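# Fit a spool piece between two spring-loaded pipe ends

## Task

Using any number of the three arms (bases in the scene frame, metres, heading in degrees counter-clockwise from +x: arm1 at x=+0.55 y=+0.00 z=+0.72 heading +180; arm2 at x=+0.00 y=+0.65 z=+0.72 heading -90; arm3 at x=+0.00 y=-0.65 z=+0.72 heading +90), place the spool piece between the two pipe ends so that each of its ends is fully seated inside the raised ring of the flange facing it. The pipe ends are sprung and can be drawn back enough to make room. The fit must hold without any robot supporting it; finish by opening the grippers and moving the arms away.

## Robot and tools

Robots: three identical i2rt Big YAM arms named arm1, arm2 and arm3. Each has six revolute joints, a two-finger gripper and a wrist camera. With joints 1 and 6 at zero and the hand level and pointing forward, the wrist camera rides on top of the hand looking toward the fingertips. Reach from the joint 1 axis is roughly 1.0 m at full extension. Joints move at different speeds, so the hand can sweep a wide arc between postures.

Frame: one shared scene frame, origin on the floor, +z up. The arm bases sit on the tabletop at z=+0.72 (positions listed in the task). The hand point is midway between fingertips; hand z is the finger direction and the fingers open along hand y. Foot poses are not printed.

execute_actions(actions, cameras): actions is a list holding exactly one action, or empty (empty just reports state and pictures). The action is an object keyed by arm name; each arm takes a "joints" object whose keys are joint names and whose values are absolute targets, not offsets. All arms in one action start at the same moment and may finish at different times. Keys and ranges: joint1_rad -2.879 to 2.879 (base yaw, positive counter-clockwise seen from above, zero unfolds the arm along its base heading), joint2_rad 0 to 3.141 (shoulder; zero has the upper arm pointing backward about level, increasing raises then brings it forward), joint3_rad 0 to 3.019 (elbow; zero is fully folded, increasing opens), joint4_rad -1.692 to 1.57 (hand pitch, positive tilts fingers up), joint5_rad -1.57 to 1.57 (hand side swing, positive toward the arm's right), joint6_rad -2.094 to 2.094 (hand roll, positive clockwise viewed from behind the hand), all in radians; gripper_m 0 to 0.093, fingertip gap in metres. Completion tolerances are ±0.045, ±0.14, ±0.09, ±0.055, ±0.03, ±0.035 rad and ±0.003 m respectively. An action runs at most 15 s. Any unknown key or out-of-range value rejects the whole call and nothing moves. Joints or arms you omit may keep driving toward earlier targets. cameras: list from arm1_cam_wrist, arm2_cam_wrist, arm3_cam_wrist, cam_high, or "all"; omitted/null/["all"] gives every camera, [] gives none. The "pictures" line gives the order of the returned images.

wait(seconds): 0 to 10 s; commands nothing, returns state and images like an empty action.

zoom_image(camera, region): region is [x0, y0, x1, y1] in pixels of that camera's latest full image, origin top-left, at most 504 by 504. Wrist images are 504x504 fisheye; cam_high is 672x504 and is fixed in the room looking down from about z=2.04.

finished_scene(scene): ends the scene with the given number, after the robots hold the last command; irreversible. Check the spool is seated and released first. Replying with no tool call ends everything.

Result lines: joint_positions gives measured joints. joint_status tells how each commanded joint of the last accepted action ended: "off_target" means it stopped short and may still be pushing; "contact_stop" or "time_out" means it now holds where it stopped, though a timed-out joint may keep a target within 0.375, 0.375, 0.113, 0.225, 0.075, 0.3 rad (joints 1-6) of its position and keep pushing, and it will move there if freed. "joint command not followed" (with a "cause:" line) means a safety check blocked that arm's joint targets (gripper targets still run); those joints show "not_followed" and may be retried on later actions until valid targets are sent or the way clears. on_its_own lists behaviour you did not command; "held at" is the held target, not the actual position. Sending a joint its reported position relieves pushing. Very small target changes may not move a joint. Loaded joints that hold may sag.

Hazards: the arms do not stop on contact and can push hard; prolonged pushing heats motors. MOTOR HOT warns at 85 °C; at 100 °C an OVER-TEMPERATURE FAULT drops that arm and its gripper, and its unfinished keys read "limit_stop_at_motor_heat" (resend targets afterward). Avoid pressing two arms together (ends the run); the anti-collision check can be late and ignores fingers, gripper housings and wrist cameras. Objects touching robots are fine. Do not knock anything out of the work area, drop or slam the spool, or jam it hard against the flanges; loose objects may occasionally be nudged by outside pushes. Arms act independently, so one stalled arm does not pause others. The robot keeps its last command while you think, so keep held loads short. Camera calibration (K, distortion, T_world_to_cam) is given per camera and may be off by a few degrees and millimetres; wrist camera poses also inherit joint errors.

Each tool is called after "Call:" in YAML: its name, and indented under it one key for each argument.

## Session

Call:
execute_actions:
  actions: []

Scene clock: 0.00 s.
arm1.joint_positions: joint1_rad=-0.463 joint2_rad=+0.565 joint3_rad=+1.332 joint4_rad=-1.485 joint5_rad=+0.187 joint6_rad=-0.076 gripper_m=+0.095
arm1.joint_status: not commanded
arm1.hand: x=+0.3925 y=+0.1200 z=+1.2409 quat_wxyz=(-0.195, +0.880, -0.221, -0.374) (m; scene frame)
arm2.joint_positions: joint1_rad=-0.516 joint2_rad=+0.480 joint3_rad=+1.318 joint4_rad=-1.441 joint5_rad=-0.114 joint6_rad=-0.396 gripper_m=+0.095
arm2.joint_status: not commanded
arm2.hand: x=-0.0765 y=+0.4980 z=+1.2858 quat_wxyz=(-0.190, -0.657, -0.588, +0.432) (m; scene frame)
arm3.joint_positions: joint1_rad=-0.247 joint2_rad=+0.538 joint3_rad=+1.438 joint4_rad=-1.418 joint5_rad=-0.152 joint6_rad=+0.319 gripper_m=+0.095
arm3.joint_status: not commanded
arm3.hand: x=+0.0175 y=-0.4762 z=+1.3268 quat_wxyz=(-0.300, +0.444, -0.736, -0.414) (m; scene frame)
pictures: arm1_cam_wrist, arm2_cam_wrist, arm3_cam_wrist, cam_high
Images, in order (width x height): arm1_cam_wrist 504x504, arm2_cam_wrist 504x504, arm3_cam_wrist 504x504, cam_high 672x504.

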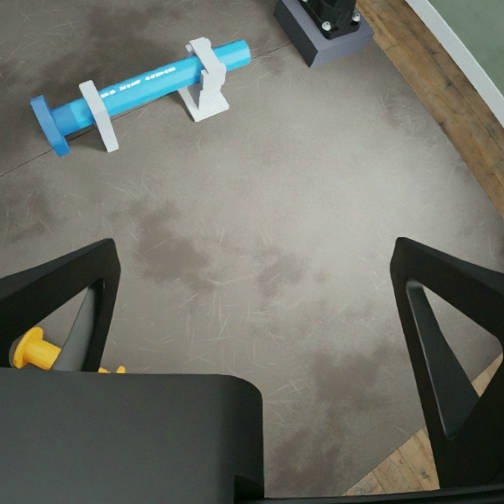

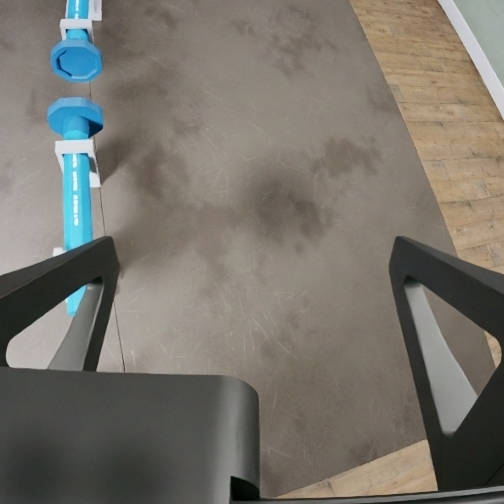

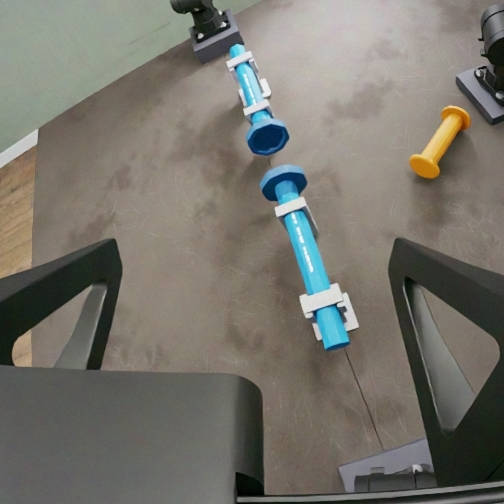

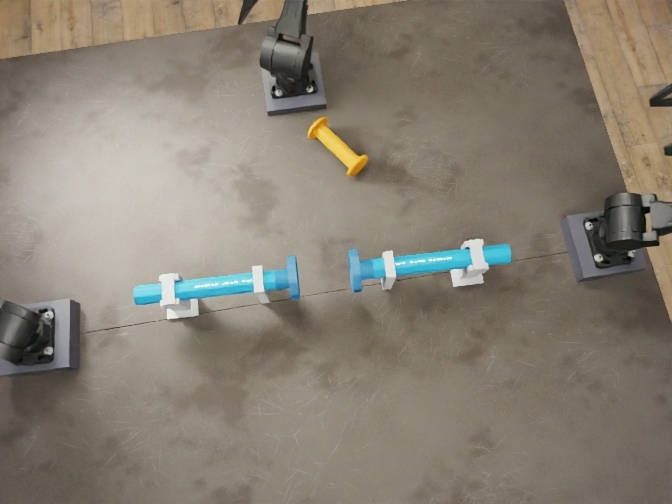

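Call:
execute_actions:
  actions:
    - {"arm1":{"joints":{"joint1_rad":0.43,"joint2_rad":0.9,"joint3_rad":1.0,"joint4_rad":-1.67,"joint5_rad":0,"joint6_rad":0}},"arm2":{"joints":{"joint1_rad":0,"joint2_rad":1.2,"joint3_rad":1.3,"joint4_rad":-1.67,"joint5_rad":0,"joint6_rad":0}},"arm3":{"joints":{"joint1_rad":0,"joint2_rad":1.5,"joint3_rad":1.6,"joint4_rad":-1.3,"joint5_rad":0,"joint6_rad":0}}}

Scene clock: 19.43 s.
arm1.joint_positions: joint1_rad=+0.428 joint2_rad=+0.897 joint3_rad=+0.974 joint4_rad=-1.658 joint5_rad=+0.001 joint6_rad=-0.013 gripper_m=+0.095
arm1.joint_status: all done
arm1.hand: x=+0.3515 y=-0.0856 z=+0.9975 quat_wxyz=(-0.001, +0.978, +0.210, +0.004) (m; scene frame)
arm2.joint_positions: joint1_rad=-0.005 joint2_rad=+1.206 joint3_rad=+1.296 joint4_rad=-1.661 joint5_rad=-0.002 joint6_rad=-0.010 gripper_m=+0.095
arm2.joint_status: all done
arm2.hand: x=-0.0176 y=+0.3232 z=+1.0739 quat_wxyz=(-0.004, -0.723, -0.691, +0.004) (m; scene frame)
arm3.joint_positions: joint1_rad=-0.010 joint2_rad=+1.507 joint3_rad=+1.581 joint4_rad=-1.303 joint5_rad=-0.003 joint6_rad=+0.010 gripper_m=+0.095
arm3.joint_status: all done
arm3.hand: x=+0.0084 y=-0.1258 z=+1.0800 quat_wxyz=(-0.127, +0.686, -0.706, -0.123) (m; scene frame)
pictures: arm1_cam_wrist, arm2_cam_wrist, arm3_cam_wrist, cam_high
camera_calibration (this result's frames):
arm1_cam_wrist: T_world_to_cam=[[-0.409211, 0.912424, -0.00541232, 0.23003], [0.739124, 0.334955, 0.584381, -0.810117], [0.535016, 0.235135, -0.811461, 0.766467], [0, 0, 0, 1]] pos_world=[0.282836, -0.118756, 1.09662]
arm2_cam_wrist: T_world_to_cam=[[-0.998665, 0.0516473, 0.0000853703, -0.0289364], [0.0420801, 0.81271, 0.581147, -0.879348], [0.0299453, 0.580375, -0.813799, 0.807837], [0, 0, 0, 1]] pos_world=[-0.0160857, 0.247302, 1.16845]
arm3_cam_wrist: T_world_to_cam=[[0.999573, -0.0292222, 0.00069759, -0.0132503], [-0.0283969, -0.96513, 0.260228, -0.396348], [-0.00693117, -0.260137, -0.965547, 1.13405], [0, 0, 0, 1]] pos_world=[0.00984991, -0.0879052, 1.19813]
Images, in order (width x height): arm1_cam_wrist 504x504, arm2_cam_wrist 504x504, arm3_cam_wrist 504x504, cam_high 672x504.

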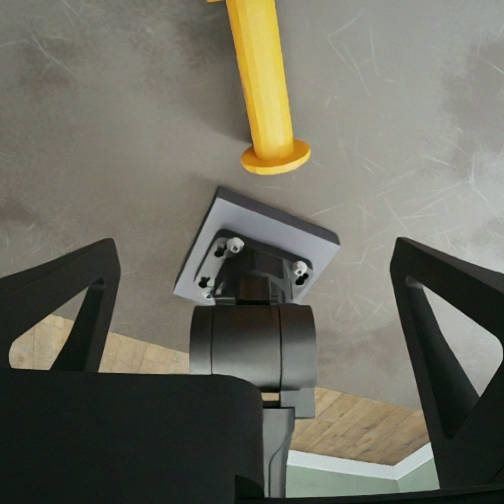

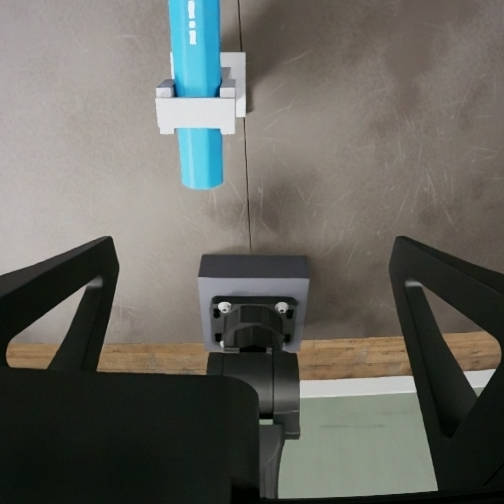

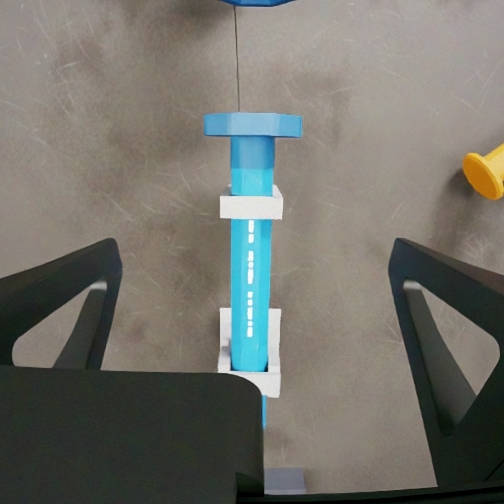

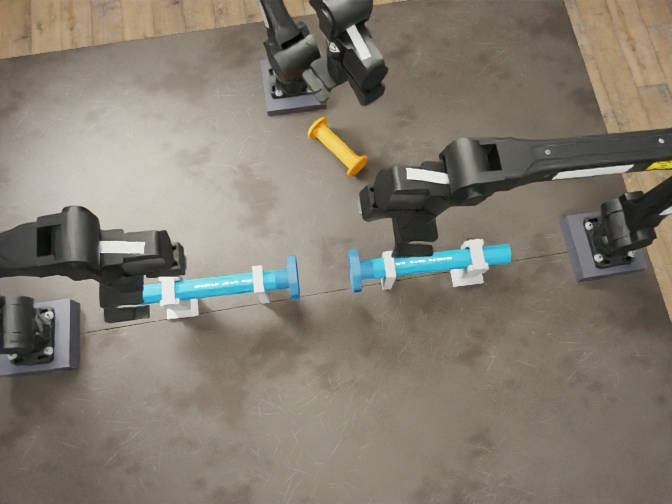

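Call:
execute_actions:
  actions:
    - {"arm1":{"joints":{"joint2_rad":0.95,"joint3_rad":0.65,"joint4_rad":-1.27,"joint6_rad":-0.15}},"arm2":{"joints":{"joint1_rad":0.065,"joint2_rad":1.5,"joint3_rad":1.2,"joint4_rad":-1.27}},"arm3":{"joints":{"joint1_rad":-0.015,"joint2_rad":1.5,"joint3_rad":1.2,"joint4_rad":-1.27}}}

Scene clock: 38.60 s.
arm1.joint_positions: joint1_rad=+0.428 joint2_rad=+0.952 joint3_rad=+0.639 joint4_rad=-1.284 joint5_rad=+0.001 joint6_rad=-0.136 gripper_m=+0.095
arm1.joint_status: all done
arm1.hand: x=+0.3534 y=-0.0847 z=+0.8601 quat_wxyz=(-0.002, +0.963, +0.269, +0.012) (m; scene frame)
arm2.joint_positions: joint1_rad=+0.061 joint2_rad=+1.512 joint3_rad=+1.196 joint4_rad=-1.280 joint5_rad=-0.002 joint6_rad=-0.009 gripper_m=+0.095
arm2.joint_status: all done
arm2.hand: x=+0.0049 y=+0.2275 z=+0.9257 quat_wxyz=(+0.005, -0.700, -0.714, -0.005) (m; scene frame)
arm3.joint_positions: joint1_rad=-0.010 joint2_rad=+1.496 joint3_rad=+1.196 joint4_rad=-1.273 joint5_rad=-0.003 joint6_rad=+0.010 gripper_m=+0.095
arm3.joint_status: all done
arm3.hand: x=+0.0074 y=-0.2267 z=+0.9236 quat_wxyz=(-0.005, +0.696, -0.718, -0.003) (m; scene frame)
pictures: arm1_cam_wrist, arm2_cam_wrist, arm3_cam_wrist, cam_high
camera_calibration (this result's frames):
arm1_cam_wrist: T_world_to_cam=[[-0.518131, 0.855259, -0.00849888, 0.265558], [0.683558, 0.420043, 0.59692, -0.715503], [0.514091, 0.303473, -0.802256, 0.658976], [0, 0, 0, 1]] pos_world=[0.287908, -0.126561, 0.958023]
arm2_cam_wrist: T_world_to_cam=[[-0.999913, -0.0131465, 0.000735403, 0.012578], [-0.0100533, 0.798326, 0.602142, -0.73232], [-0.00850316, 0.602082, -0.798389, 0.723058], [0, 0, 0, 1]] pos_world=[0.011363, 0.149455, 1.01823]
arm3_cam_wrist: T_world_to_cam=[[0.999524, -0.0305506, 0.00418471, -0.0185846], [-0.027464, -0.820285, 0.571295, -0.707554], [-0.0140208, -0.571138, -0.820734, 0.752585], [0, 0, 0, 1]] pos_world=[0.00969535, -0.151134, 1.02197]
Images, in order (width x height): arm1_cam_wrist 504x504, arm2_cam_wrist 504x504, arm3_cam_wrist 504x504, cam_high 672x504.

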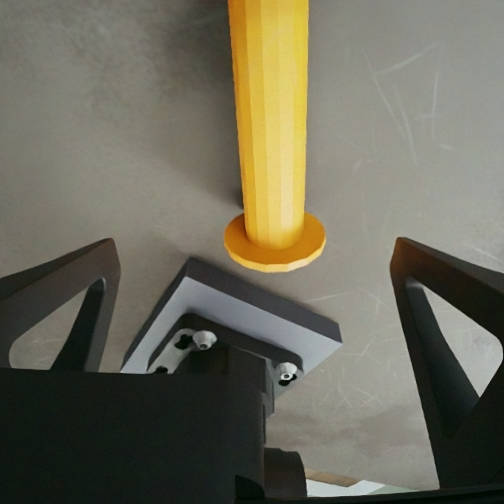

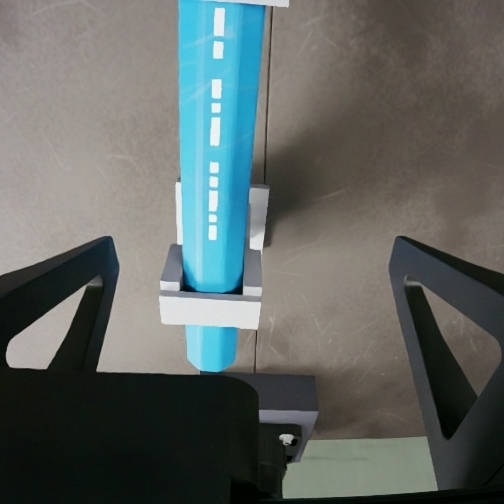

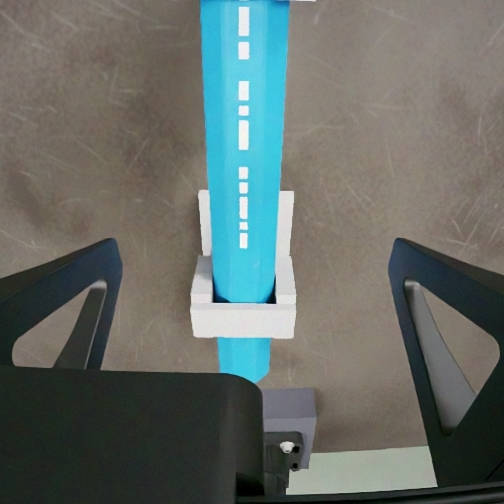

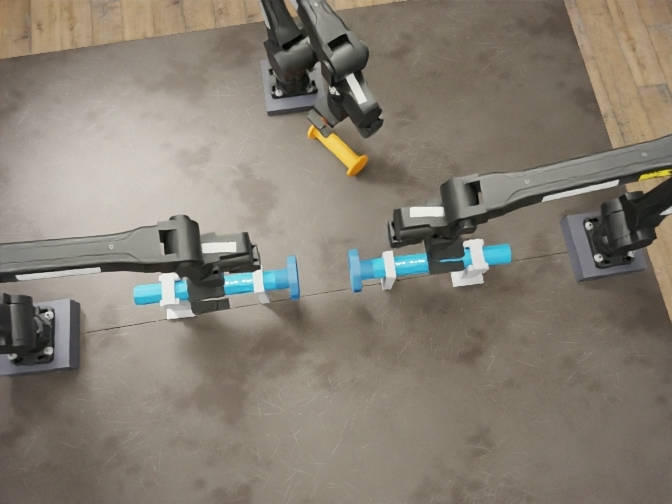

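Call:
execute_actions:
  actions:
    - {"arm1":{"joints":{"joint1_rad":0.385,"joint2_rad":1.1,"joint3_rad":0.51,"joint4_rad":-0.96,"joint6_rad":-0.19}},"arm2":{"joints":{"joint1_rad":0.12,"joint2_rad":1.58,"joint3_rad":1.05,"joint4_rad":-1.03,"joint6_rad":0.12}},"arm3":{"joints":{"joint1_rad":0.01,"joint2_rad":1.58,"joint3_rad":1.05,"joint4_rad":-1.04}}}

Scene clock: 49.40 s.
arm1.joint_positions: joint1_rad=+0.388 joint2_rad=+1.110 joint3_rad=+0.492 joint4_rad=-0.974 joint5_rad=+0.001 joint6_rad=-0.177 gripper_m=+0.095
arm1.joint_status: all done
arm1.hand: x=+0.3444 y=-0.0791 z=+0.7780 quat_wxyz=(-0.001, +0.963, +0.270, +0.009) (m; scene frame)
arm2.joint_positions: joint1_rad=+0.118 joint2_rad=+1.581 joint3_rad=+1.046 joint4_rad=-1.040 joint5_rad=-0.002 joint6_rad=+0.110 gripper_m=+0.095
arm2.joint_status: all done
arm2.hand: x=+0.0288 y=+0.2307 z=+0.8455 quat_wxyz=(-0.002, -0.722, -0.692, +0.002) (m; scene frame)
arm3.joint_positions: joint1_rad=-0.003 joint2_rad=+1.585 joint3_rad=+1.039 joint4_rad=-1.049 joint5_rad=-0.002 joint6_rad=+0.010 gripper_m=+0.095
arm3.joint_status: all done
arm3.hand: x=+0.0048 y=-0.2353 z=+0.8330 quat_wxyz=(+0.002, +0.699, -0.715, +0.005) (m; scene frame)
pictures: arm1_cam_wrist, arm2_cam_wrist, arm3_cam_wrist, cam_high
camera_calibration (this result's frames):
arm1_cam_wrist: T_world_to_cam=[[-0.518817, 0.854842, -0.00861092, 0.255633], [0.68595, 0.422283, 0.592579, -0.659916], [0.510198, 0.301534, -0.805466, 0.59971], [0, 0, 0, 1]] pos_world=[0.279325, -0.120687, 0.8763]
arm2_cam_wrist: T_world_to_cam=[[-0.998818, 0.0486093, 0.000640125, 0.0223716], [0.0397954, 0.810008, 0.585067, -0.676013], [0.0279212, 0.584401, -0.810984, 0.670967], [0, 0, 0, 1]] pos_world=[0.0305132, 0.154374, 0.939642]
arm3_cam_wrist: T_world_to_cam=[[0.999716, -0.0233439, 0.00489665, -0.014816], [-0.0217518, -0.80804, 0.588726, -0.674606], [-0.00978649, -0.588665, -0.808318, 0.658796], [0, 0, 0, 1]] pos_world=[0.00658523, -0.157644, 0.929747]
Images, in order (width x height): arm1_cam_wrist 504x504, arm2_cam_wrist 504x504, arm3_cam_wrist 504x504, cam_high 672x504.

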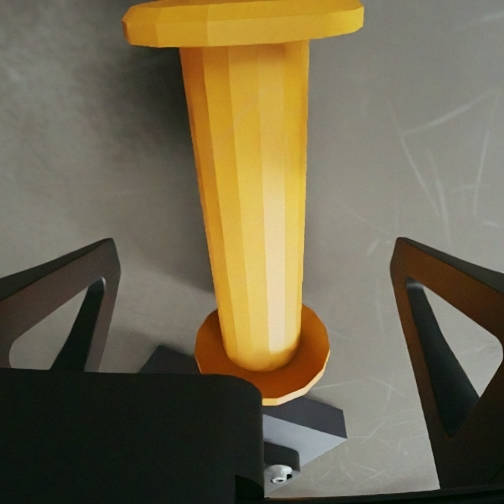

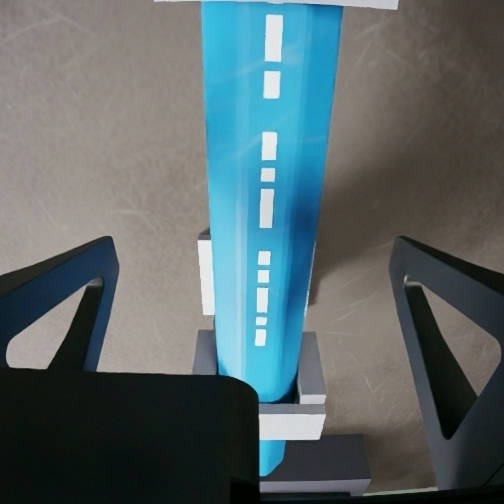

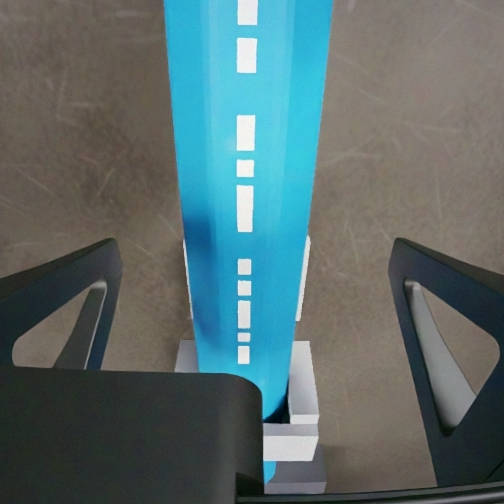

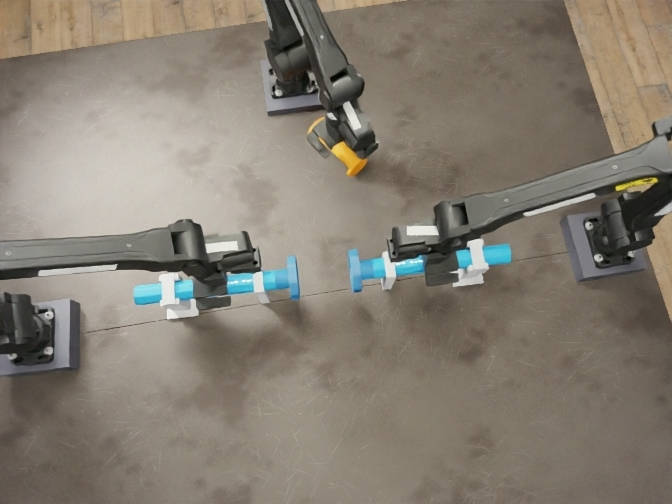

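Call:
execute_actions:
  actions:
    - {"arm1":{"joints":{"joint2_rad":1.2,"joint3_rad":0.445,"joint4_rad":-0.79,"joint6_rad":-0.23}},"arm2":{"joints":{"joint1_rad":0.108,"joint2_rad":1.68,"joint3_rad":1.025,"joint4_rad":-0.905,"joint6_rad":0.15}},"arm3":{"joints":{"joint1_rad":0.02,"joint2_rad":1.68,"joint3_rad":1.065,"joint4_rad":-0.945,"joint6_rad":0.04}}}

Call:
execute_actions:
  actions:
    - {"arm1":{"joints":{"gripper_m":0.0}},"arm2":{"joints":{"gripper_m":0.0}},"arm3":{"joints":{"gripper_m":0.0}}}

Scene clock: 60.17 s.
arm1.joint_positions: joint1_rad=+0.388 joint2_rad=+1.207 joint3_rad=+0.435 joint4_rad=-0.804 joint5_rad=+0.001 joint6_rad=-0.217 gripper_m=+0.095
arm1.joint_status: all done
arm1.hand: x=+0.3419 y=-0.0800 z=+0.7415 quat_wxyz=(-0.001, +0.957, +0.289, +0.001) (m; scene frame)
arm2.joint_positions: joint1_rad=+0.118 joint2_rad=+1.675 joint3_rad=+1.027 joint4_rad=-0.915 joint5_rad=-0.002 joint6_rad=+0.140 gripper_m=+0.095
arm2.joint_status: all done
arm2.hand: x=+0.0296 y=+0.2163 z=+0.8013 quat_wxyz=(-0.007, -0.732, -0.681, +0.006) (m; scene frame)
arm3.joint_positions: joint1_rad=+0.007 joint2_rad=+1.678 joint3_rad=+1.039 joint4_rad=-0.953 joint5_rad=-0.002 joint6_rad=+0.030 gripper_m=+0.095
arm3.joint_status: all done
arm3.hand: x=+0.0008 y=-0.2191 z=+0.7952 quat_wxyz=(+0.001, +0.696, -0.718, +0.004) (m; scene frame)
pictures: arm1_cam_wrist, arm2_cam_wrist, arm3_cam_wrist, cam_high
camera_calibration (this result's frames):
arm1_cam_wrist: T_world_to_cam=[[-0.55274, 0.833332, -0.00597868, 0.26276], [0.676857, 0.453114, 0.580132, -0.621344], [0.486151, 0.316615, -0.814501, 0.587987], [0, 0, 0, 1]] pos_world=[0.279948, -0.123593, 0.840948]
arm2_cam_wrist: T_world_to_cam=[[-0.996902, 0.0786497, -0.00122694, 0.0189093], [0.0635954, 0.815068, 0.575864, -0.632979], [0.0462915, 0.574001, -0.817545, 0.650479], [0, 0, 0, 1]] pos_world=[0.0289936, 0.141058, 0.896328]
arm3_cam_wrist: T_world_to_cam=[[0.999446, -0.032873, 0.00514593, -0.0125407], [-0.029647, -0.809594, 0.586241, -0.637692], [-0.0151054, -0.586069, -0.810121, 0.639803], [0, 0, 0, 1]] pos_world=[0.00329257, -0.141716, 0.892223]
Images, in order (width x height): arm1_cam_wrist 504x504, arm2_cam_wrist 504x504, arm3_cam_wrist 504x504, cam_high 672x504.

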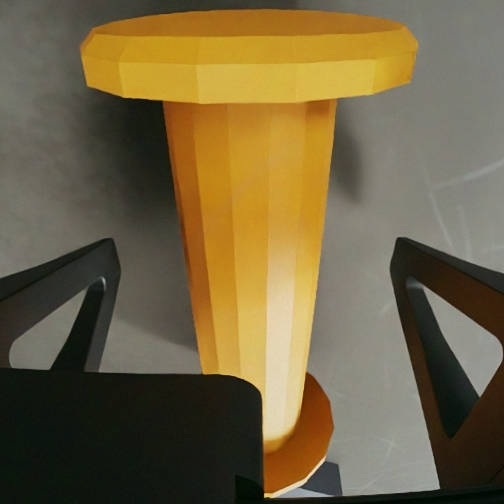

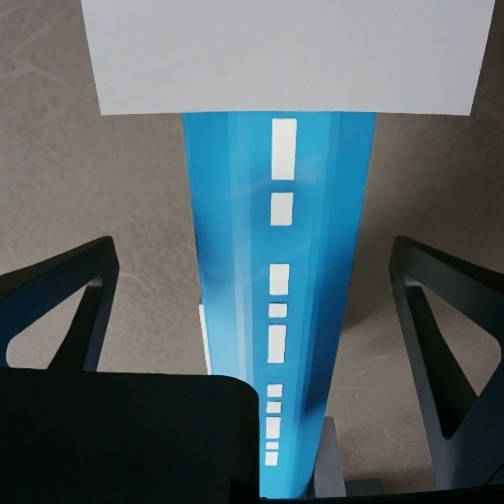

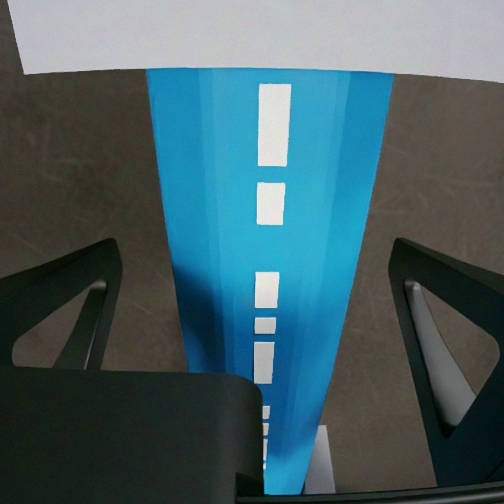

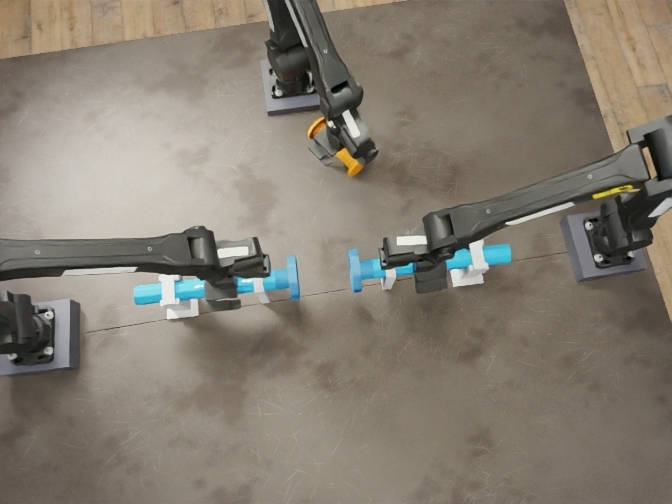

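Scene clock: 60.90 s.
arm1.joint_positions: joint1_rad=+0.388 joint2_rad=+1.207 joint3_rad=+0.435 joint4_rad=-0.802 joint5_rad=+0.000 joint6_rad=-0.218 gripper_m=+0.035
arm1.joint_status: gripper_m off_target (ended at +0.035, target +0.000)
arm1.hand: x=+0.3414 y=-0.0803 z=+0.7415 quat_wxyz=(+0.000, +0.957, +0.290, +0.000) (m; scene frame)
arm2.joint_positions: joint1_rad=+0.109 joint2_rad=+1.675 joint3_rad=+1.026 joint4_rad=-0.915 joint5_rad=+0.007 joint6_rad=+0.134 gripper_m=+0.039
arm2.joint_status: gripper_m off_target (ended at +0.039, target +0.000)
arm2.hand: x=+0.0242 y=+0.2165 z=+0.8010 quat_wxyz=(-0.003, -0.733, -0.680, +0.009) (m; scene frame)
arm3.joint_positions: joint1_rad=+0.007 joint2_rad=+1.678 joint3_rad=+1.039 joint4_rad=-0.952 joint5_rad=+0.003 joint6_rad=+0.037 gripper_m=+0.038
arm3.joint_status: gripper_m off_target (ended at +0.038, target +0.000)
arm3.hand: x=+0.0017 y=-0.2190 z=+0.7952 quat_wxyz=(-0.001, +0.693, -0.721, +0.006) (m; scene frame)
pictures: arm1_cam_wrist, arm2_cam_wrist, arm3_cam_wrist, cam_high
camera_calibration (this result's frames):
arm1_cam_wrist: T_world_to_cam=[[-0.553706, 0.832692, -0.00586095, 0.262894], [0.677493, 0.454575, 0.578243, -0.619584], [0.484163, 0.316206, -0.815843, 0.589955], [0, 0, 0, 1]] pos_world=[0.279695, -0.12381, 0.841122]
arm2_cam_wrist: T_world_to_cam=[[-0.996609, 0.0818568, 0.00837935, 0.00503602], [0.0717425, 0.81454, 0.575654, -0.632514], [0.0402959, 0.574303, -0.81765, 0.650505], [0, 0, 0, 1]] pos_world=[0.0241844, 0.141209, 0.895952]
arm3_cam_wrist: T_world_to_cam=[[0.999145, -0.0400825, 0.0101368, -0.0189368], [-0.0384208, -0.809593, 0.585732, -0.637176], [-0.015271, -0.585621, -0.810441, 0.640226], [0, 0, 0, 1]] pos_world=[0.00421663, -0.141683, 0.892273]
Images, in order (width x height): arm1_cam_wrist 504x504, arm2_cam_wrist 504x504, arm3_cam_wrist 504x504, cam_high 672x504.

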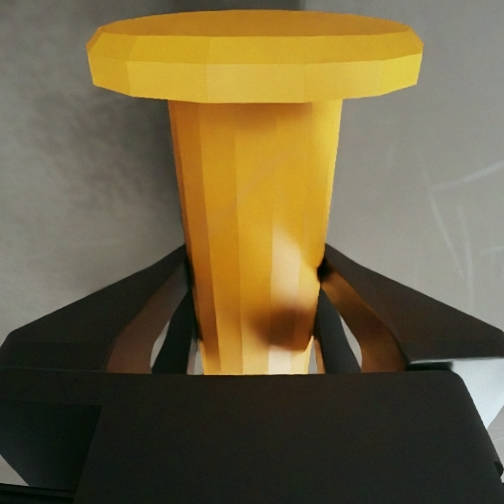

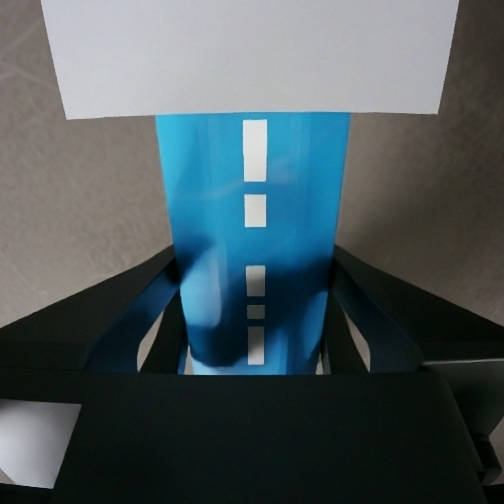

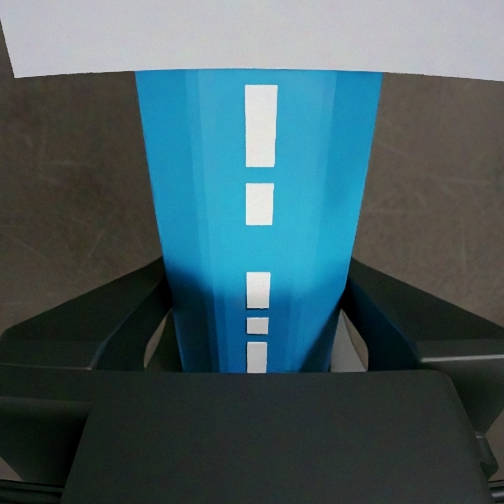

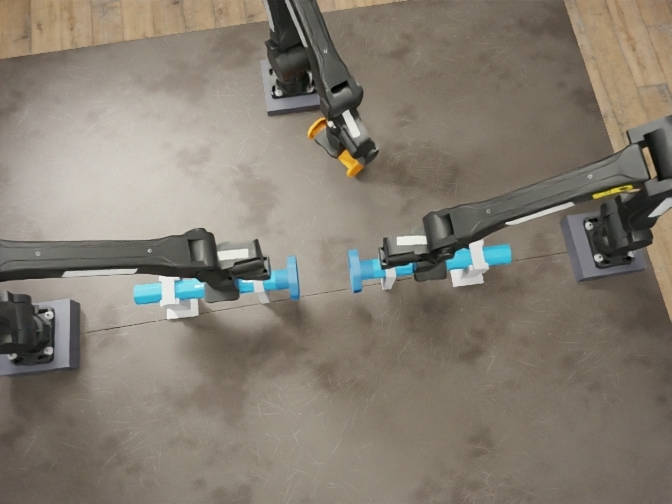

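Call:
execute_actions:
  actions:
    - {"arm1":{"joints":{"joint3_rad":0.9,"joint4_rad":-1.24}},"arm2":{"joints":{"joint1_rad":0.127,"joint2_rad":1.57,"joint3_rad":0.92}},"arm3":{"joints":{"joint2_rad":1.57,"joint3_rad":0.935}}}
  cameras: []

Call:
execute_actions:
  actions:
    - {"arm1":{"joints":{"joint1_rad":0.02,"joint2_rad":1.79,"joint3_rad":1.5,"joint6_rad":-1.53}}}

Scene clock: 70.93 s.
arm1.joint_positions: joint1_rad=+0.388 joint2_rad=+1.208 joint3_rad=+0.857 joint4_rad=-1.227 joint5_rad=+0.000 joint6_rad=-0.218 gripper_m=+0.035
arm1.joint_status: all done
arm1.hand: x=+0.2630 y=-0.1107 z=+0.8771 quat_wxyz=(+0.000, +0.957, +0.290, +0.002) (m; scene frame)
arm2.joint_positions: joint1_rad=+0.112 joint2_rad=+1.622 joint3_rad=+0.956 joint4_rad=-0.857 joint5_rad=+0.006 joint6_rad=+0.134 gripper_m=+0.039
arm2.joint_status: all done
arm2.hand: x=+0.0248 y=+0.2300 z=+0.8013 quat_wxyz=(-0.020, -0.732, -0.681, +0.022) (m; scene frame)
arm3.joint_positions: joint1_rad=+0.007 joint2_rad=+1.626 joint3_rad=+0.972 joint4_rad=-0.901 joint5_rad=+0.002 joint6_rad=+0.037 gripper_m=+0.038
arm3.joint_status: all done
arm3.hand: x=+0.0016 y=-0.2331 z=+0.7955 quat_wxyz=(-0.013, +0.693, -0.721, -0.008) (m; scene frame)
pictures: none
No camera images: the call's "cameras" was empty. Leave "cameras" out to get every camera's image.

Scene clock: 74.20 s.
arm1.joint_positions: joint1_rad=+0.001 joint2_rad=+1.770 joint3_rad=+1.423 joint4_rad=-1.305 joint5_rad=+0.014 joint6_rad=-1.397 gripper_m=+0.035
arm1.joint_status: joint6_rad time_out (moved -1.179 of -1.312); the others done
arm1.on_its_own: joint6_rad reads -1.397 and still pushes toward -1.530 since a time_out
arm1.hand: x=+0.0478 y=+0.0120 z=+0.8594 quat_wxyz=(+0.020, +0.771, +0.636, +0.034) (m; scene frame)
arm2.joint_positions: joint1_rad=+0.113 joint2_rad=+1.622 joint3_rad=+0.955 joint4_rad=-0.857 joint5_rad=+0.005 joint6_rad=+0.134 gripper_m=+0.039
arm2.joint_status: not commanded
arm2.hand: x=+0.0251 y=+0.2302 z=+0.8012 quat_wxyz=(-0.020, -0.732, -0.681, +0.021) (m; scene frame)
arm3.joint_positions: joint1_rad=+0.007 joint2_rad=+1.621 joint3_rad=+0.967 joint4_rad=-0.897 joint5_rad=+0.003 joint6_rad=+0.044 gripper_m=+0.038
arm3.joint_status: not commanded
arm3.hand: x=+0.0017 y=-0.2341 z=+0.7958 quat_wxyz=(-0.015, +0.691, -0.723, -0.009) (m; scene frame)
pictures: arm1_cam_wrist, arm2_cam_wrist, arm3_cam_wrist, cam_high
camera_calibration (this result's frames):
arm1_cam_wrist: T_world_to_cam=[[-0.978222, 0.191182, -0.0808134, 0.116594], [0.1059, 0.794574, 0.597861, -0.524498], [0.178513, 0.576283, -0.797516, 0.79488], [0, 0, 0, 1]] pos_world=[0.0277034, -0.0636137, 0.956928]
arm2_cam_wrist: T_world_to_cam=[[-0.996918, 0.0784492, 0.00066857, 0.0118457], [0.0663, 0.837912, 0.541764, -0.621933], [0.0419407, 0.540139, -0.84053, 0.66896], [0, 0, 0, 1]] pos_world=[0.0249867, 0.158865, 0.899214]
arm3_cam_wrist: T_world_to_cam=[[0.998875, -0.0466719, 0.0084371, -0.0196982], [-0.0435379, -0.831754, 0.553435, -0.629206], [-0.0188122, -0.553179, -0.83285, 0.657266], [0, 0, 0, 1]] pos_world=[0.00464642, -0.160678, 0.895794]
Images, in order (width x height): arm1_cam_wrist 504x504, arm2_cam_wrist 504x504, arm3_cam_wrist 504x504, cam_high 672x504.

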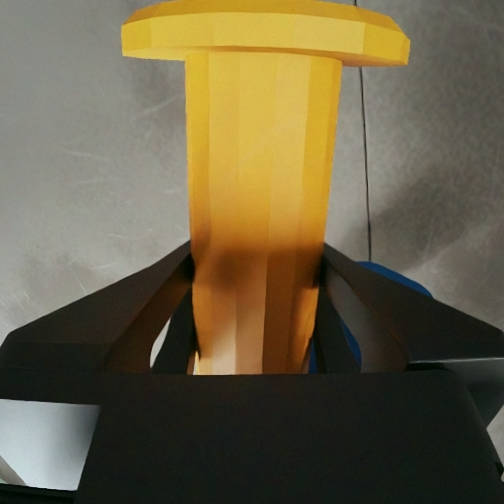

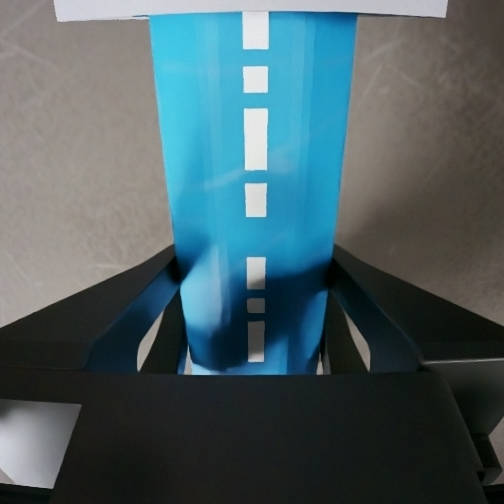

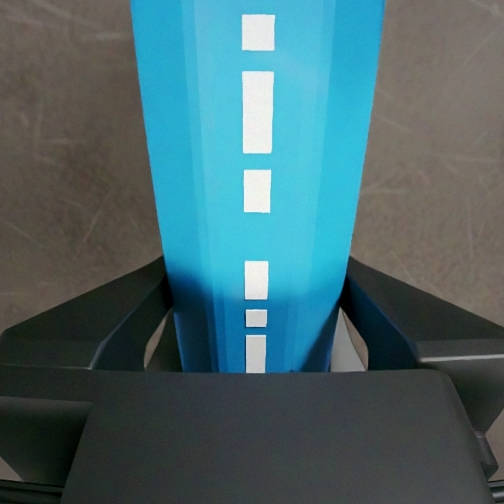

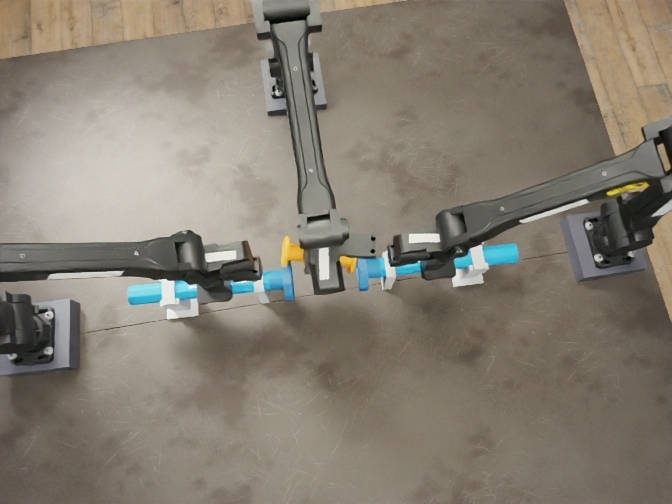

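Call:
execute_actions:
  actions:
    - {"arm1":{"joints":{"joint2_rad":1.55,"joint3_rad":1.2,"joint4_rad":-1.2}}}
  cameras: []

Call:
execute_actions:
  actions:
    - {"arm1":{"joints":{"joint2_rad":1.6,"joint3_rad":0.9,"joint4_rad":-0.82,"joint6_rad":-1.53}}}
  cameras: ["arm1_cam_wrist","cam_high"]

Scene clock: 79.77 s.
arm1.joint_positions: joint1_rad=+0.016 joint2_rad=+1.561 joint3_rad=+1.184 joint4_rad=-1.212 joint5_rad=+0.002 joint6_rad=-1.517 gripper_m=+0.035
arm1.joint_status: all done
arm1.on_its_own: joint6_rad moved -0.120 to your old target -1.530
arm1.hand: x=+0.1137 y=+0.0019 z=+0.8691 quat_wxyz=(+0.005, +0.727, +0.687, +0.006) (m; scene frame)
arm2.joint_positions: joint1_rad=+0.113 joint2_rad=+1.621 joint3_rad=+0.955 joint4_rad=-0.856 joint5_rad=+0.005 joint6_rad=+0.134 gripper_m=+0.039
arm2.joint_status: not commanded
arm2.hand: x=+0.0252 y=+0.2298 z=+0.8015 quat_wxyz=(-0.021, -0.732, -0.681, +0.022) (m; scene frame)
arm3.joint_positions: joint1_rad=+0.007 joint2_rad=+1.621 joint3_rad=+0.967 joint4_rad=-0.897 joint5_rad=+0.003 joint6_rad=+0.044 gripper_m=+0.038
arm3.joint_status: not commanded
arm3.hand: x=+0.0017 y=-0.2341 z=+0.7958 quat_wxyz=(-0.015, +0.691, -0.723, -0.009) (m; scene frame)
pictures: none
No camera images: the call's "cameras" was empty. Leave "cameras" out to get every camera's image.

Scene clock: 80.87 s.
arm1.joint_positions: joint1_rad=+0.017 joint2_rad=+1.614 joint3_rad=+0.886 joint4_rad=-0.836 joint5_rad=-0.004 joint6_rad=-1.521 gripper_m=+0.035
arm1.joint_status: all done
arm1.hand: x=+0.1572 y=+0.0005 z=+0.7516 quat_wxyz=(-0.002, +0.725, +0.689, -0.005) (m; scene frame)
arm2.joint_positions: joint1_rad=+0.113 joint2_rad=+1.621 joint3_rad=+0.955 joint4_rad=-0.856 joint5_rad=+0.005 joint6_rad=+0.134 gripper_m=+0.039
arm2.joint_status: not commanded
arm2.hand: x=+0.0252 y=+0.2298 z=+0.8015 quat_wxyz=(-0.021, -0.732, -0.681, +0.022) (m; scene frame)
arm3.joint_positions: joint1_rad=+0.007 joint2_rad=+1.621 joint3_rad=+0.967 joint4_rad=-0.897 joint5_rad=+0.003 joint6_rad=+0.044 gripper_m=+0.038
arm3.joint_status: not commanded
arm3.hand: x=+0.0017 y=-0.2341 z=+0.7958 quat_wxyz=(-0.015, +0.691, -0.723, -0.009) (m; scene frame)
pictures: arm1_cam_wrist, cam_high
camera_calibration (this result's frames):
arm1_cam_wrist: T_world_to_cam=[[-0.998624, 0.0523591, 0.00302744, 0.15732], [0.044627, 0.817993, 0.573495, -0.434513], [0.0275512, 0.572841, -0.819204, 0.736059], [0, 0, 0, 1]] pos_world=[0.156215, -0.074453, 0.851697]
Images, in order (width x height): arm1_cam_wrist 504x504, cam_high 672x504.

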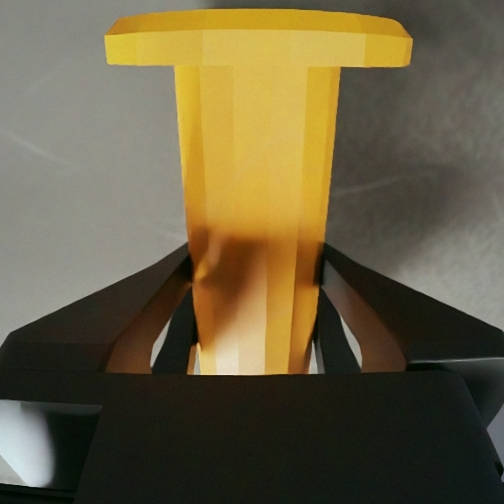

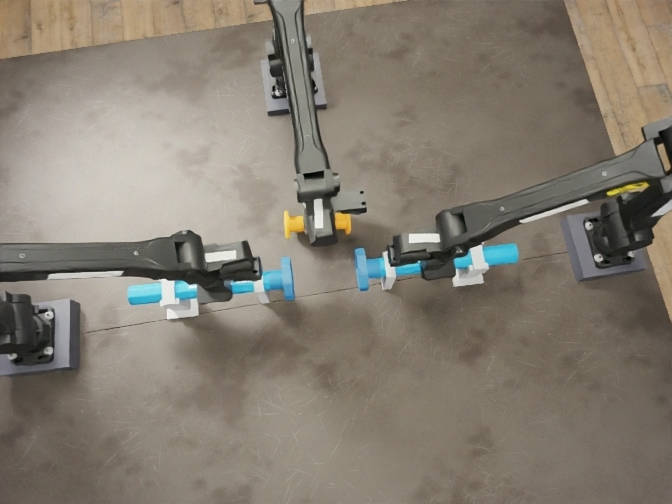

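Lower 1.5 cm more to level it, deeper grip.

Call:
execute_actions:
  actions:
    - {"arm1":{"joints":{"joint3_rad":0.85,"joint4_rad":-0.78}}}
  cameras: []

Call:
execute_actions:
  actions:
    - {"arm1":{"joints":{"gripper_m":0.05}}}
  cameras: []

Call:
execute_actions:
  actions:
    - {"arm1":{"joints":{"gripper_m":0.0}},"arm2":{"joints":{"joint1_rad":0.135,"joint2_rad":1.45,"joint3_rad":0.82,"joint4_rad":-1.0}},"arm3":{"joints":{"joint2_rad":1.45,"joint3_rad":0.835,"joint4_rad":-1.04}}}

Scene clock: 87.27 s.
arm1.joint_positions: joint1_rad=+0.017 joint2_rad=+1.598 joint3_rad=+0.860 joint4_rad=-0.792 joint5_rad=-0.005 joint6_rad=-1.521 gripper_m=+0.035
arm1.joint_status: all done
arm1.hand: x=+0.1572 y=+0.0003 z=+0.7502 quat_wxyz=(-0.013, +0.725, +0.689, -0.018) (m; scene frame)
arm2.joint_positions: joint1_rad=+0.113 joint2_rad=+1.621 joint3_rad=+0.955 joint4_rad=-0.856 joint5_rad=+0.005 joint6_rad=+0.134 gripper_m=+0.039
arm2.joint_status: not commanded
arm2.hand: x=+0.0252 y=+0.2298 z=+0.8015 quat_wxyz=(-0.021, -0.732, -0.681, +0.022) (m; scene frame)
arm3.joint_positions: joint1_rad=+0.007 joint2_rad=+1.621 joint3_rad=+0.967 joint4_rad=-0.897 joint5_rad=+0.003 joint6_rad=+0.044 gripper_m=+0.038
arm3.joint_status: not commanded
arm3.hand: x=+0.0017 y=-0.2341 z=+0.7958 quat_wxyz=(-0.015, +0.691, -0.723, -0.009) (m; scene frame)
pictures: none
No camera images: the call's "cameras" was empty. Leave "cameras" out to get every camera's image.

Scene clock: 88.03 s.
arm1.joint_positions: joint1_rad=+0.017 joint2_rad=+1.598 joint3_rad=+0.846 joint4_rad=-0.791 joint5_rad=-0.003 joint6_rad=-1.521 gripper_m=+0.050
arm1.joint_status: all done
arm1.hand: x=+0.1641 y=+0.0007 z=+0.7461 quat_wxyz=(-0.009, +0.725, +0.689, -0.012) (m; scene frame)
arm2.joint_positions: joint1_rad=+0.113 joint2_rad=+1.621 joint3_rad=+0.955 joint4_rad=-0.856 joint5_rad=+0.005 joint6_rad=+0.134 gripper_m=+0.039
arm2.joint_status: not commanded
arm2.hand: x=+0.0252 y=+0.2298 z=+0.8015 quat_wxyz=(-0.021, -0.732, -0.681, +0.022) (m; scene frame)
arm3.joint_positions: joint1_rad=+0.007 joint2_rad=+1.621 joint3_rad=+0.967 joint4_rad=-0.897 joint5_rad=+0.003 joint6_rad=+0.044 gripper_m=+0.038
arm3.joint_status: not commanded
arm3.hand: x=+0.0017 y=-0.2341 z=+0.7958 quat_wxyz=(-0.015, +0.691, -0.723, -0.009) (m; scene frame)
pictures: none
No camera images: the call's "cameras" was empty. Leave "cameras" out to get every camera's image.

Scene clock: 89.93 s.
arm1.joint_positions: joint1_rad=+0.017 joint2_rad=+1.598 joint3_rad=+0.845 joint4_rad=-0.788 joint5_rad=-0.002 joint6_rad=-1.522 gripper_m=+0.035
arm1.joint_status: gripper_m off_target (ended at +0.035, target +0.000)
arm1.hand: x=+0.1639 y=+0.0009 z=+0.7459 quat_wxyz=(-0.010, +0.725, +0.689, -0.013) (m; scene frame)
arm2.joint_positions: joint1_rad=+0.115 joint2_rad=+1.581 joint3_rad=+0.905 joint4_rad=-0.824 joint5_rad=+0.006 joint6_rad=+0.134 gripper_m=+0.039
arm2.joint_status: joint4_rad time_out (moved +0.032 of -0.144); the others done
arm2.on_its_own: joint4_rad reads -0.824 and still pushes toward -1.000 since a time_out
arm2.hand: x=+0.0253 y=+0.2421 z=+0.8018 quat_wxyz=(-0.029, -0.730, -0.682, +0.029) (m; scene frame)
arm3.joint_positions: joint1_rad=+0.007 joint2_rad=+1.589 joint3_rad=+0.927 joint4_rad=-0.873 joint5_rad=+0.001 joint6_rad=+0.044 gripper_m=+0.038
arm3.joint_status: joint3_rad time_out (moved -0.040 of -0.132); joint4_rad time_out (moved +0.024 of -0.143); the others done
arm3.on_its_own: joint3_rad reads +0.927 and still pushes toward +0.835 since a time_out; joint4_rad reads -0.873 and still pushes toward -1.040 since a time_out
arm3.hand: x=+0.0014 y=-0.2437 z=+0.7963 quat_wxyz=(-0.020, +0.691, -0.723, -0.016) (m; scene frame)
pictures: arm1_cam_wrist, arm2_cam_wrist, arm3_cam_wrist, cam_high
camera_calibration (this result's frames):
arm1_cam_wrist: T_world_to_cam=[[-0.998328, 0.051626, 0.0260026, 0.14685], [0.0571895, 0.81668, 0.57425, -0.434444], [0.00841042, 0.574777, -0.818267, 0.733383], [0, 0, 0, 1]] pos_world=[0.165282, -0.0743112, 0.845764]
arm2_cam_wrist: T_world_to_cam=[[-0.997122, 0.0757999, -0.00145193, 0.0133996], [0.0638916, 0.850474, 0.522123, -0.619516], [0.0408117, 0.520527, -0.852869, 0.677669], [0, 0, 0, 1]] pos_world=[0.0252861, 0.173121, 0.901446]
arm3_cam_wrist: T_world_to_cam=[[0.998894, -0.0466226, 0.00613634, -0.0180206], [-0.0425793, -0.841347, 0.538816, -0.628242], [-0.0199582, -0.538481, -0.842401, 0.663582], [0, 0, 0, 1]] pos_world=[0.00449451, -0.172083, 0.89762]
Images, in order (width x height): arm1_cam_wrist 504x504, arm2_cam_wrist 504x504, arm3_cam_wrist 504x504, cam_high 672x504.

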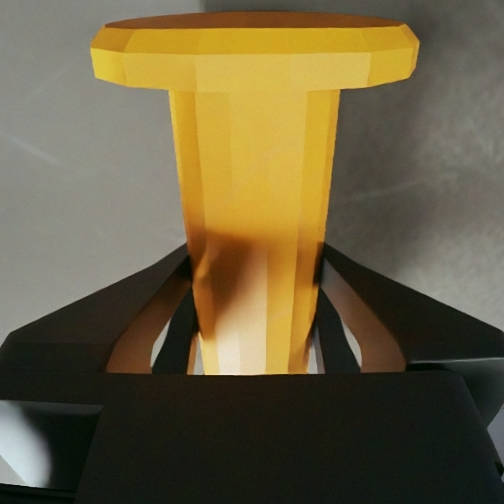

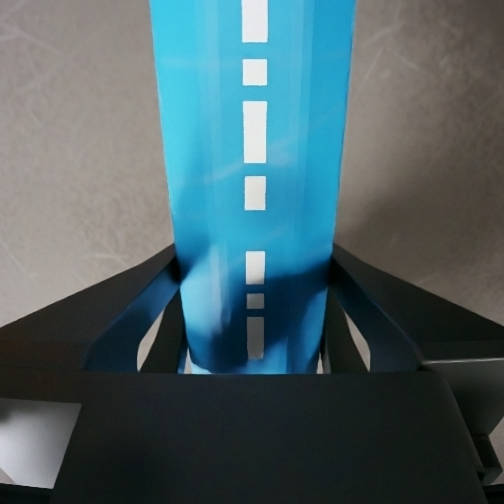

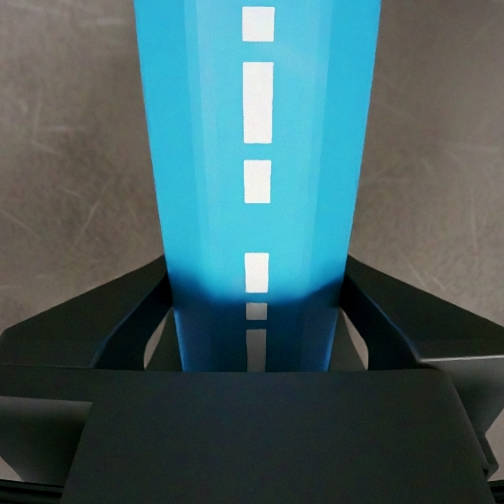

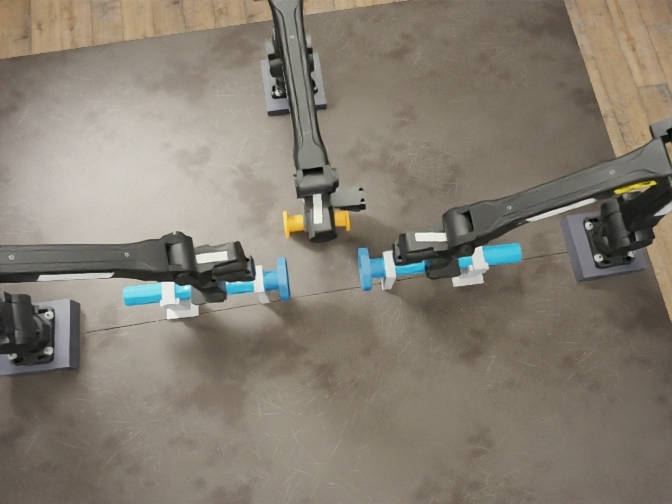

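Call:
execute_actions:
  actions:
    - {"arm1":{"joints":{"joint3_rad":1.09,"joint4_rad":-1.03}},"arm2":{"joints":{"joint1_rad":0.12,"joint2_rad":1.49,"joint3_rad":0.845,"joint4_rad":-0.93}},"arm3":{"joints":{"joint2_rad":1.5,"joint3_rad":0.865,"joint4_rad":-0.98}}}
  cameras: ["arm1_cam_wrist","cam_high"]

Call:
zoom_image:
  camera: "cam_high"
  region: [220,170,440,330]

Scene clock: 96.50 s.
arm1.joint_positions: joint1_rad=+0.017 joint2_rad=+1.615 joint3_rad=+1.059 joint4_rad=-1.018 joint5_rad=-0.002 joint6_rad=-1.522 gripper_m=+0.035
arm1.joint_status: all done
arm1.hand: x=+0.1202 y=+0.0010 z=+0.8038 quat_wxyz=(+0.001, +0.725, +0.689, -0.001) (m; scene frame)
arm2.joint_positions: joint1_rad=+0.115 joint2_rad=+1.581 joint3_rad=+0.904 joint4_rad=-0.817 joint5_rad=+0.006 joint6_rad=+0.134 gripper_m=+0.039
arm2.joint_status: joint4_rad time_out (moved +0.007 of -0.106); the others done
arm2.on_its_own: joint4_rad reads -0.817 and still pushes toward -0.930 since a time_out
arm2.hand: x=+0.0254 y=+0.2407 z=+0.8017 quat_wxyz=(-0.031, -0.730, -0.682, +0.031) (m; scene frame)
arm3.joint_positions: joint1_rad=+0.007 joint2_rad=+1.589 joint3_rad=+0.927 joint4_rad=-0.868 joint5_rad=+0.001 joint6_rad=+0.044 gripper_m=+0.038
arm3.joint_status: joint4_rad time_out (moved +0.006 of -0.107); the others done
arm3.on_its_own: joint4_rad reads -0.868 and still pushes toward -0.980 since a time_out
arm3.hand: x=+0.0014 y=-0.2424 z=+0.7964 quat_wxyz=(-0.022, +0.690, -0.723, -0.017) (m; scene frame)
pictures: arm1_cam_wrist, cam_high
camera_calibration (this result's frames):
arm1_cam_wrist: T_world_to_cam=[[-0.998642, 0.0516056, -0.00714182, 0.128421], [0.0380869, 0.816719, 0.575778, -0.464248], [0.0355462, 0.574724, -0.817575, 0.77727], [0, 0, 0, 1]] pos_world=[0.118299, -0.0741826, 0.903697]
Images, in order (width x height): arm1_cam_wrist 504x504, cam_high 672x504.

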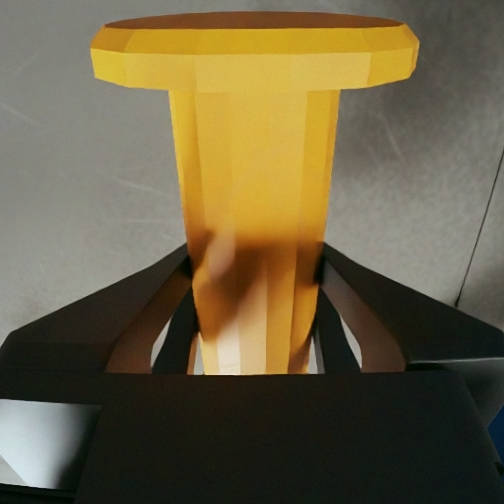

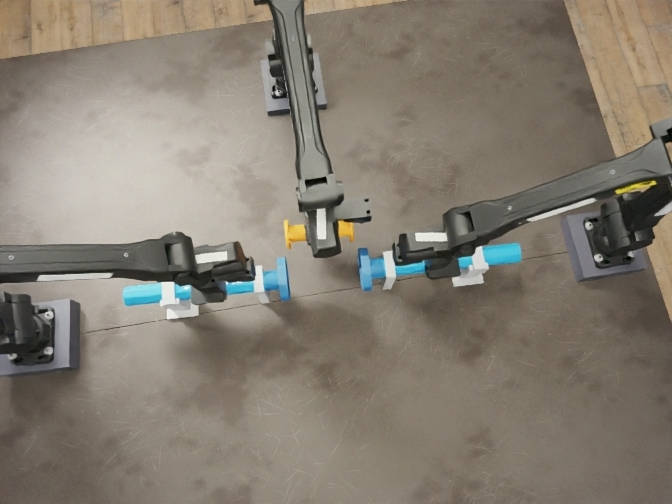

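Region (220, 170, 440, 330) of cam_high's 672x504 image, scaled by 2.291, with more detail than that image has; it fills the top 367 rows of this view, and the rest is white.

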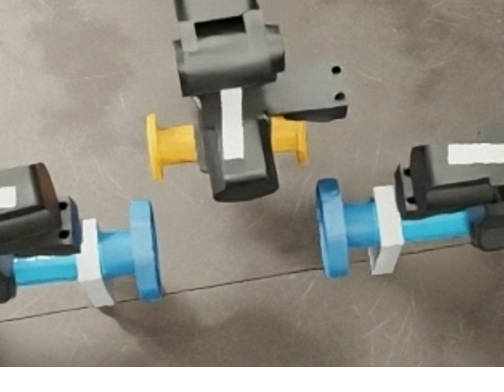

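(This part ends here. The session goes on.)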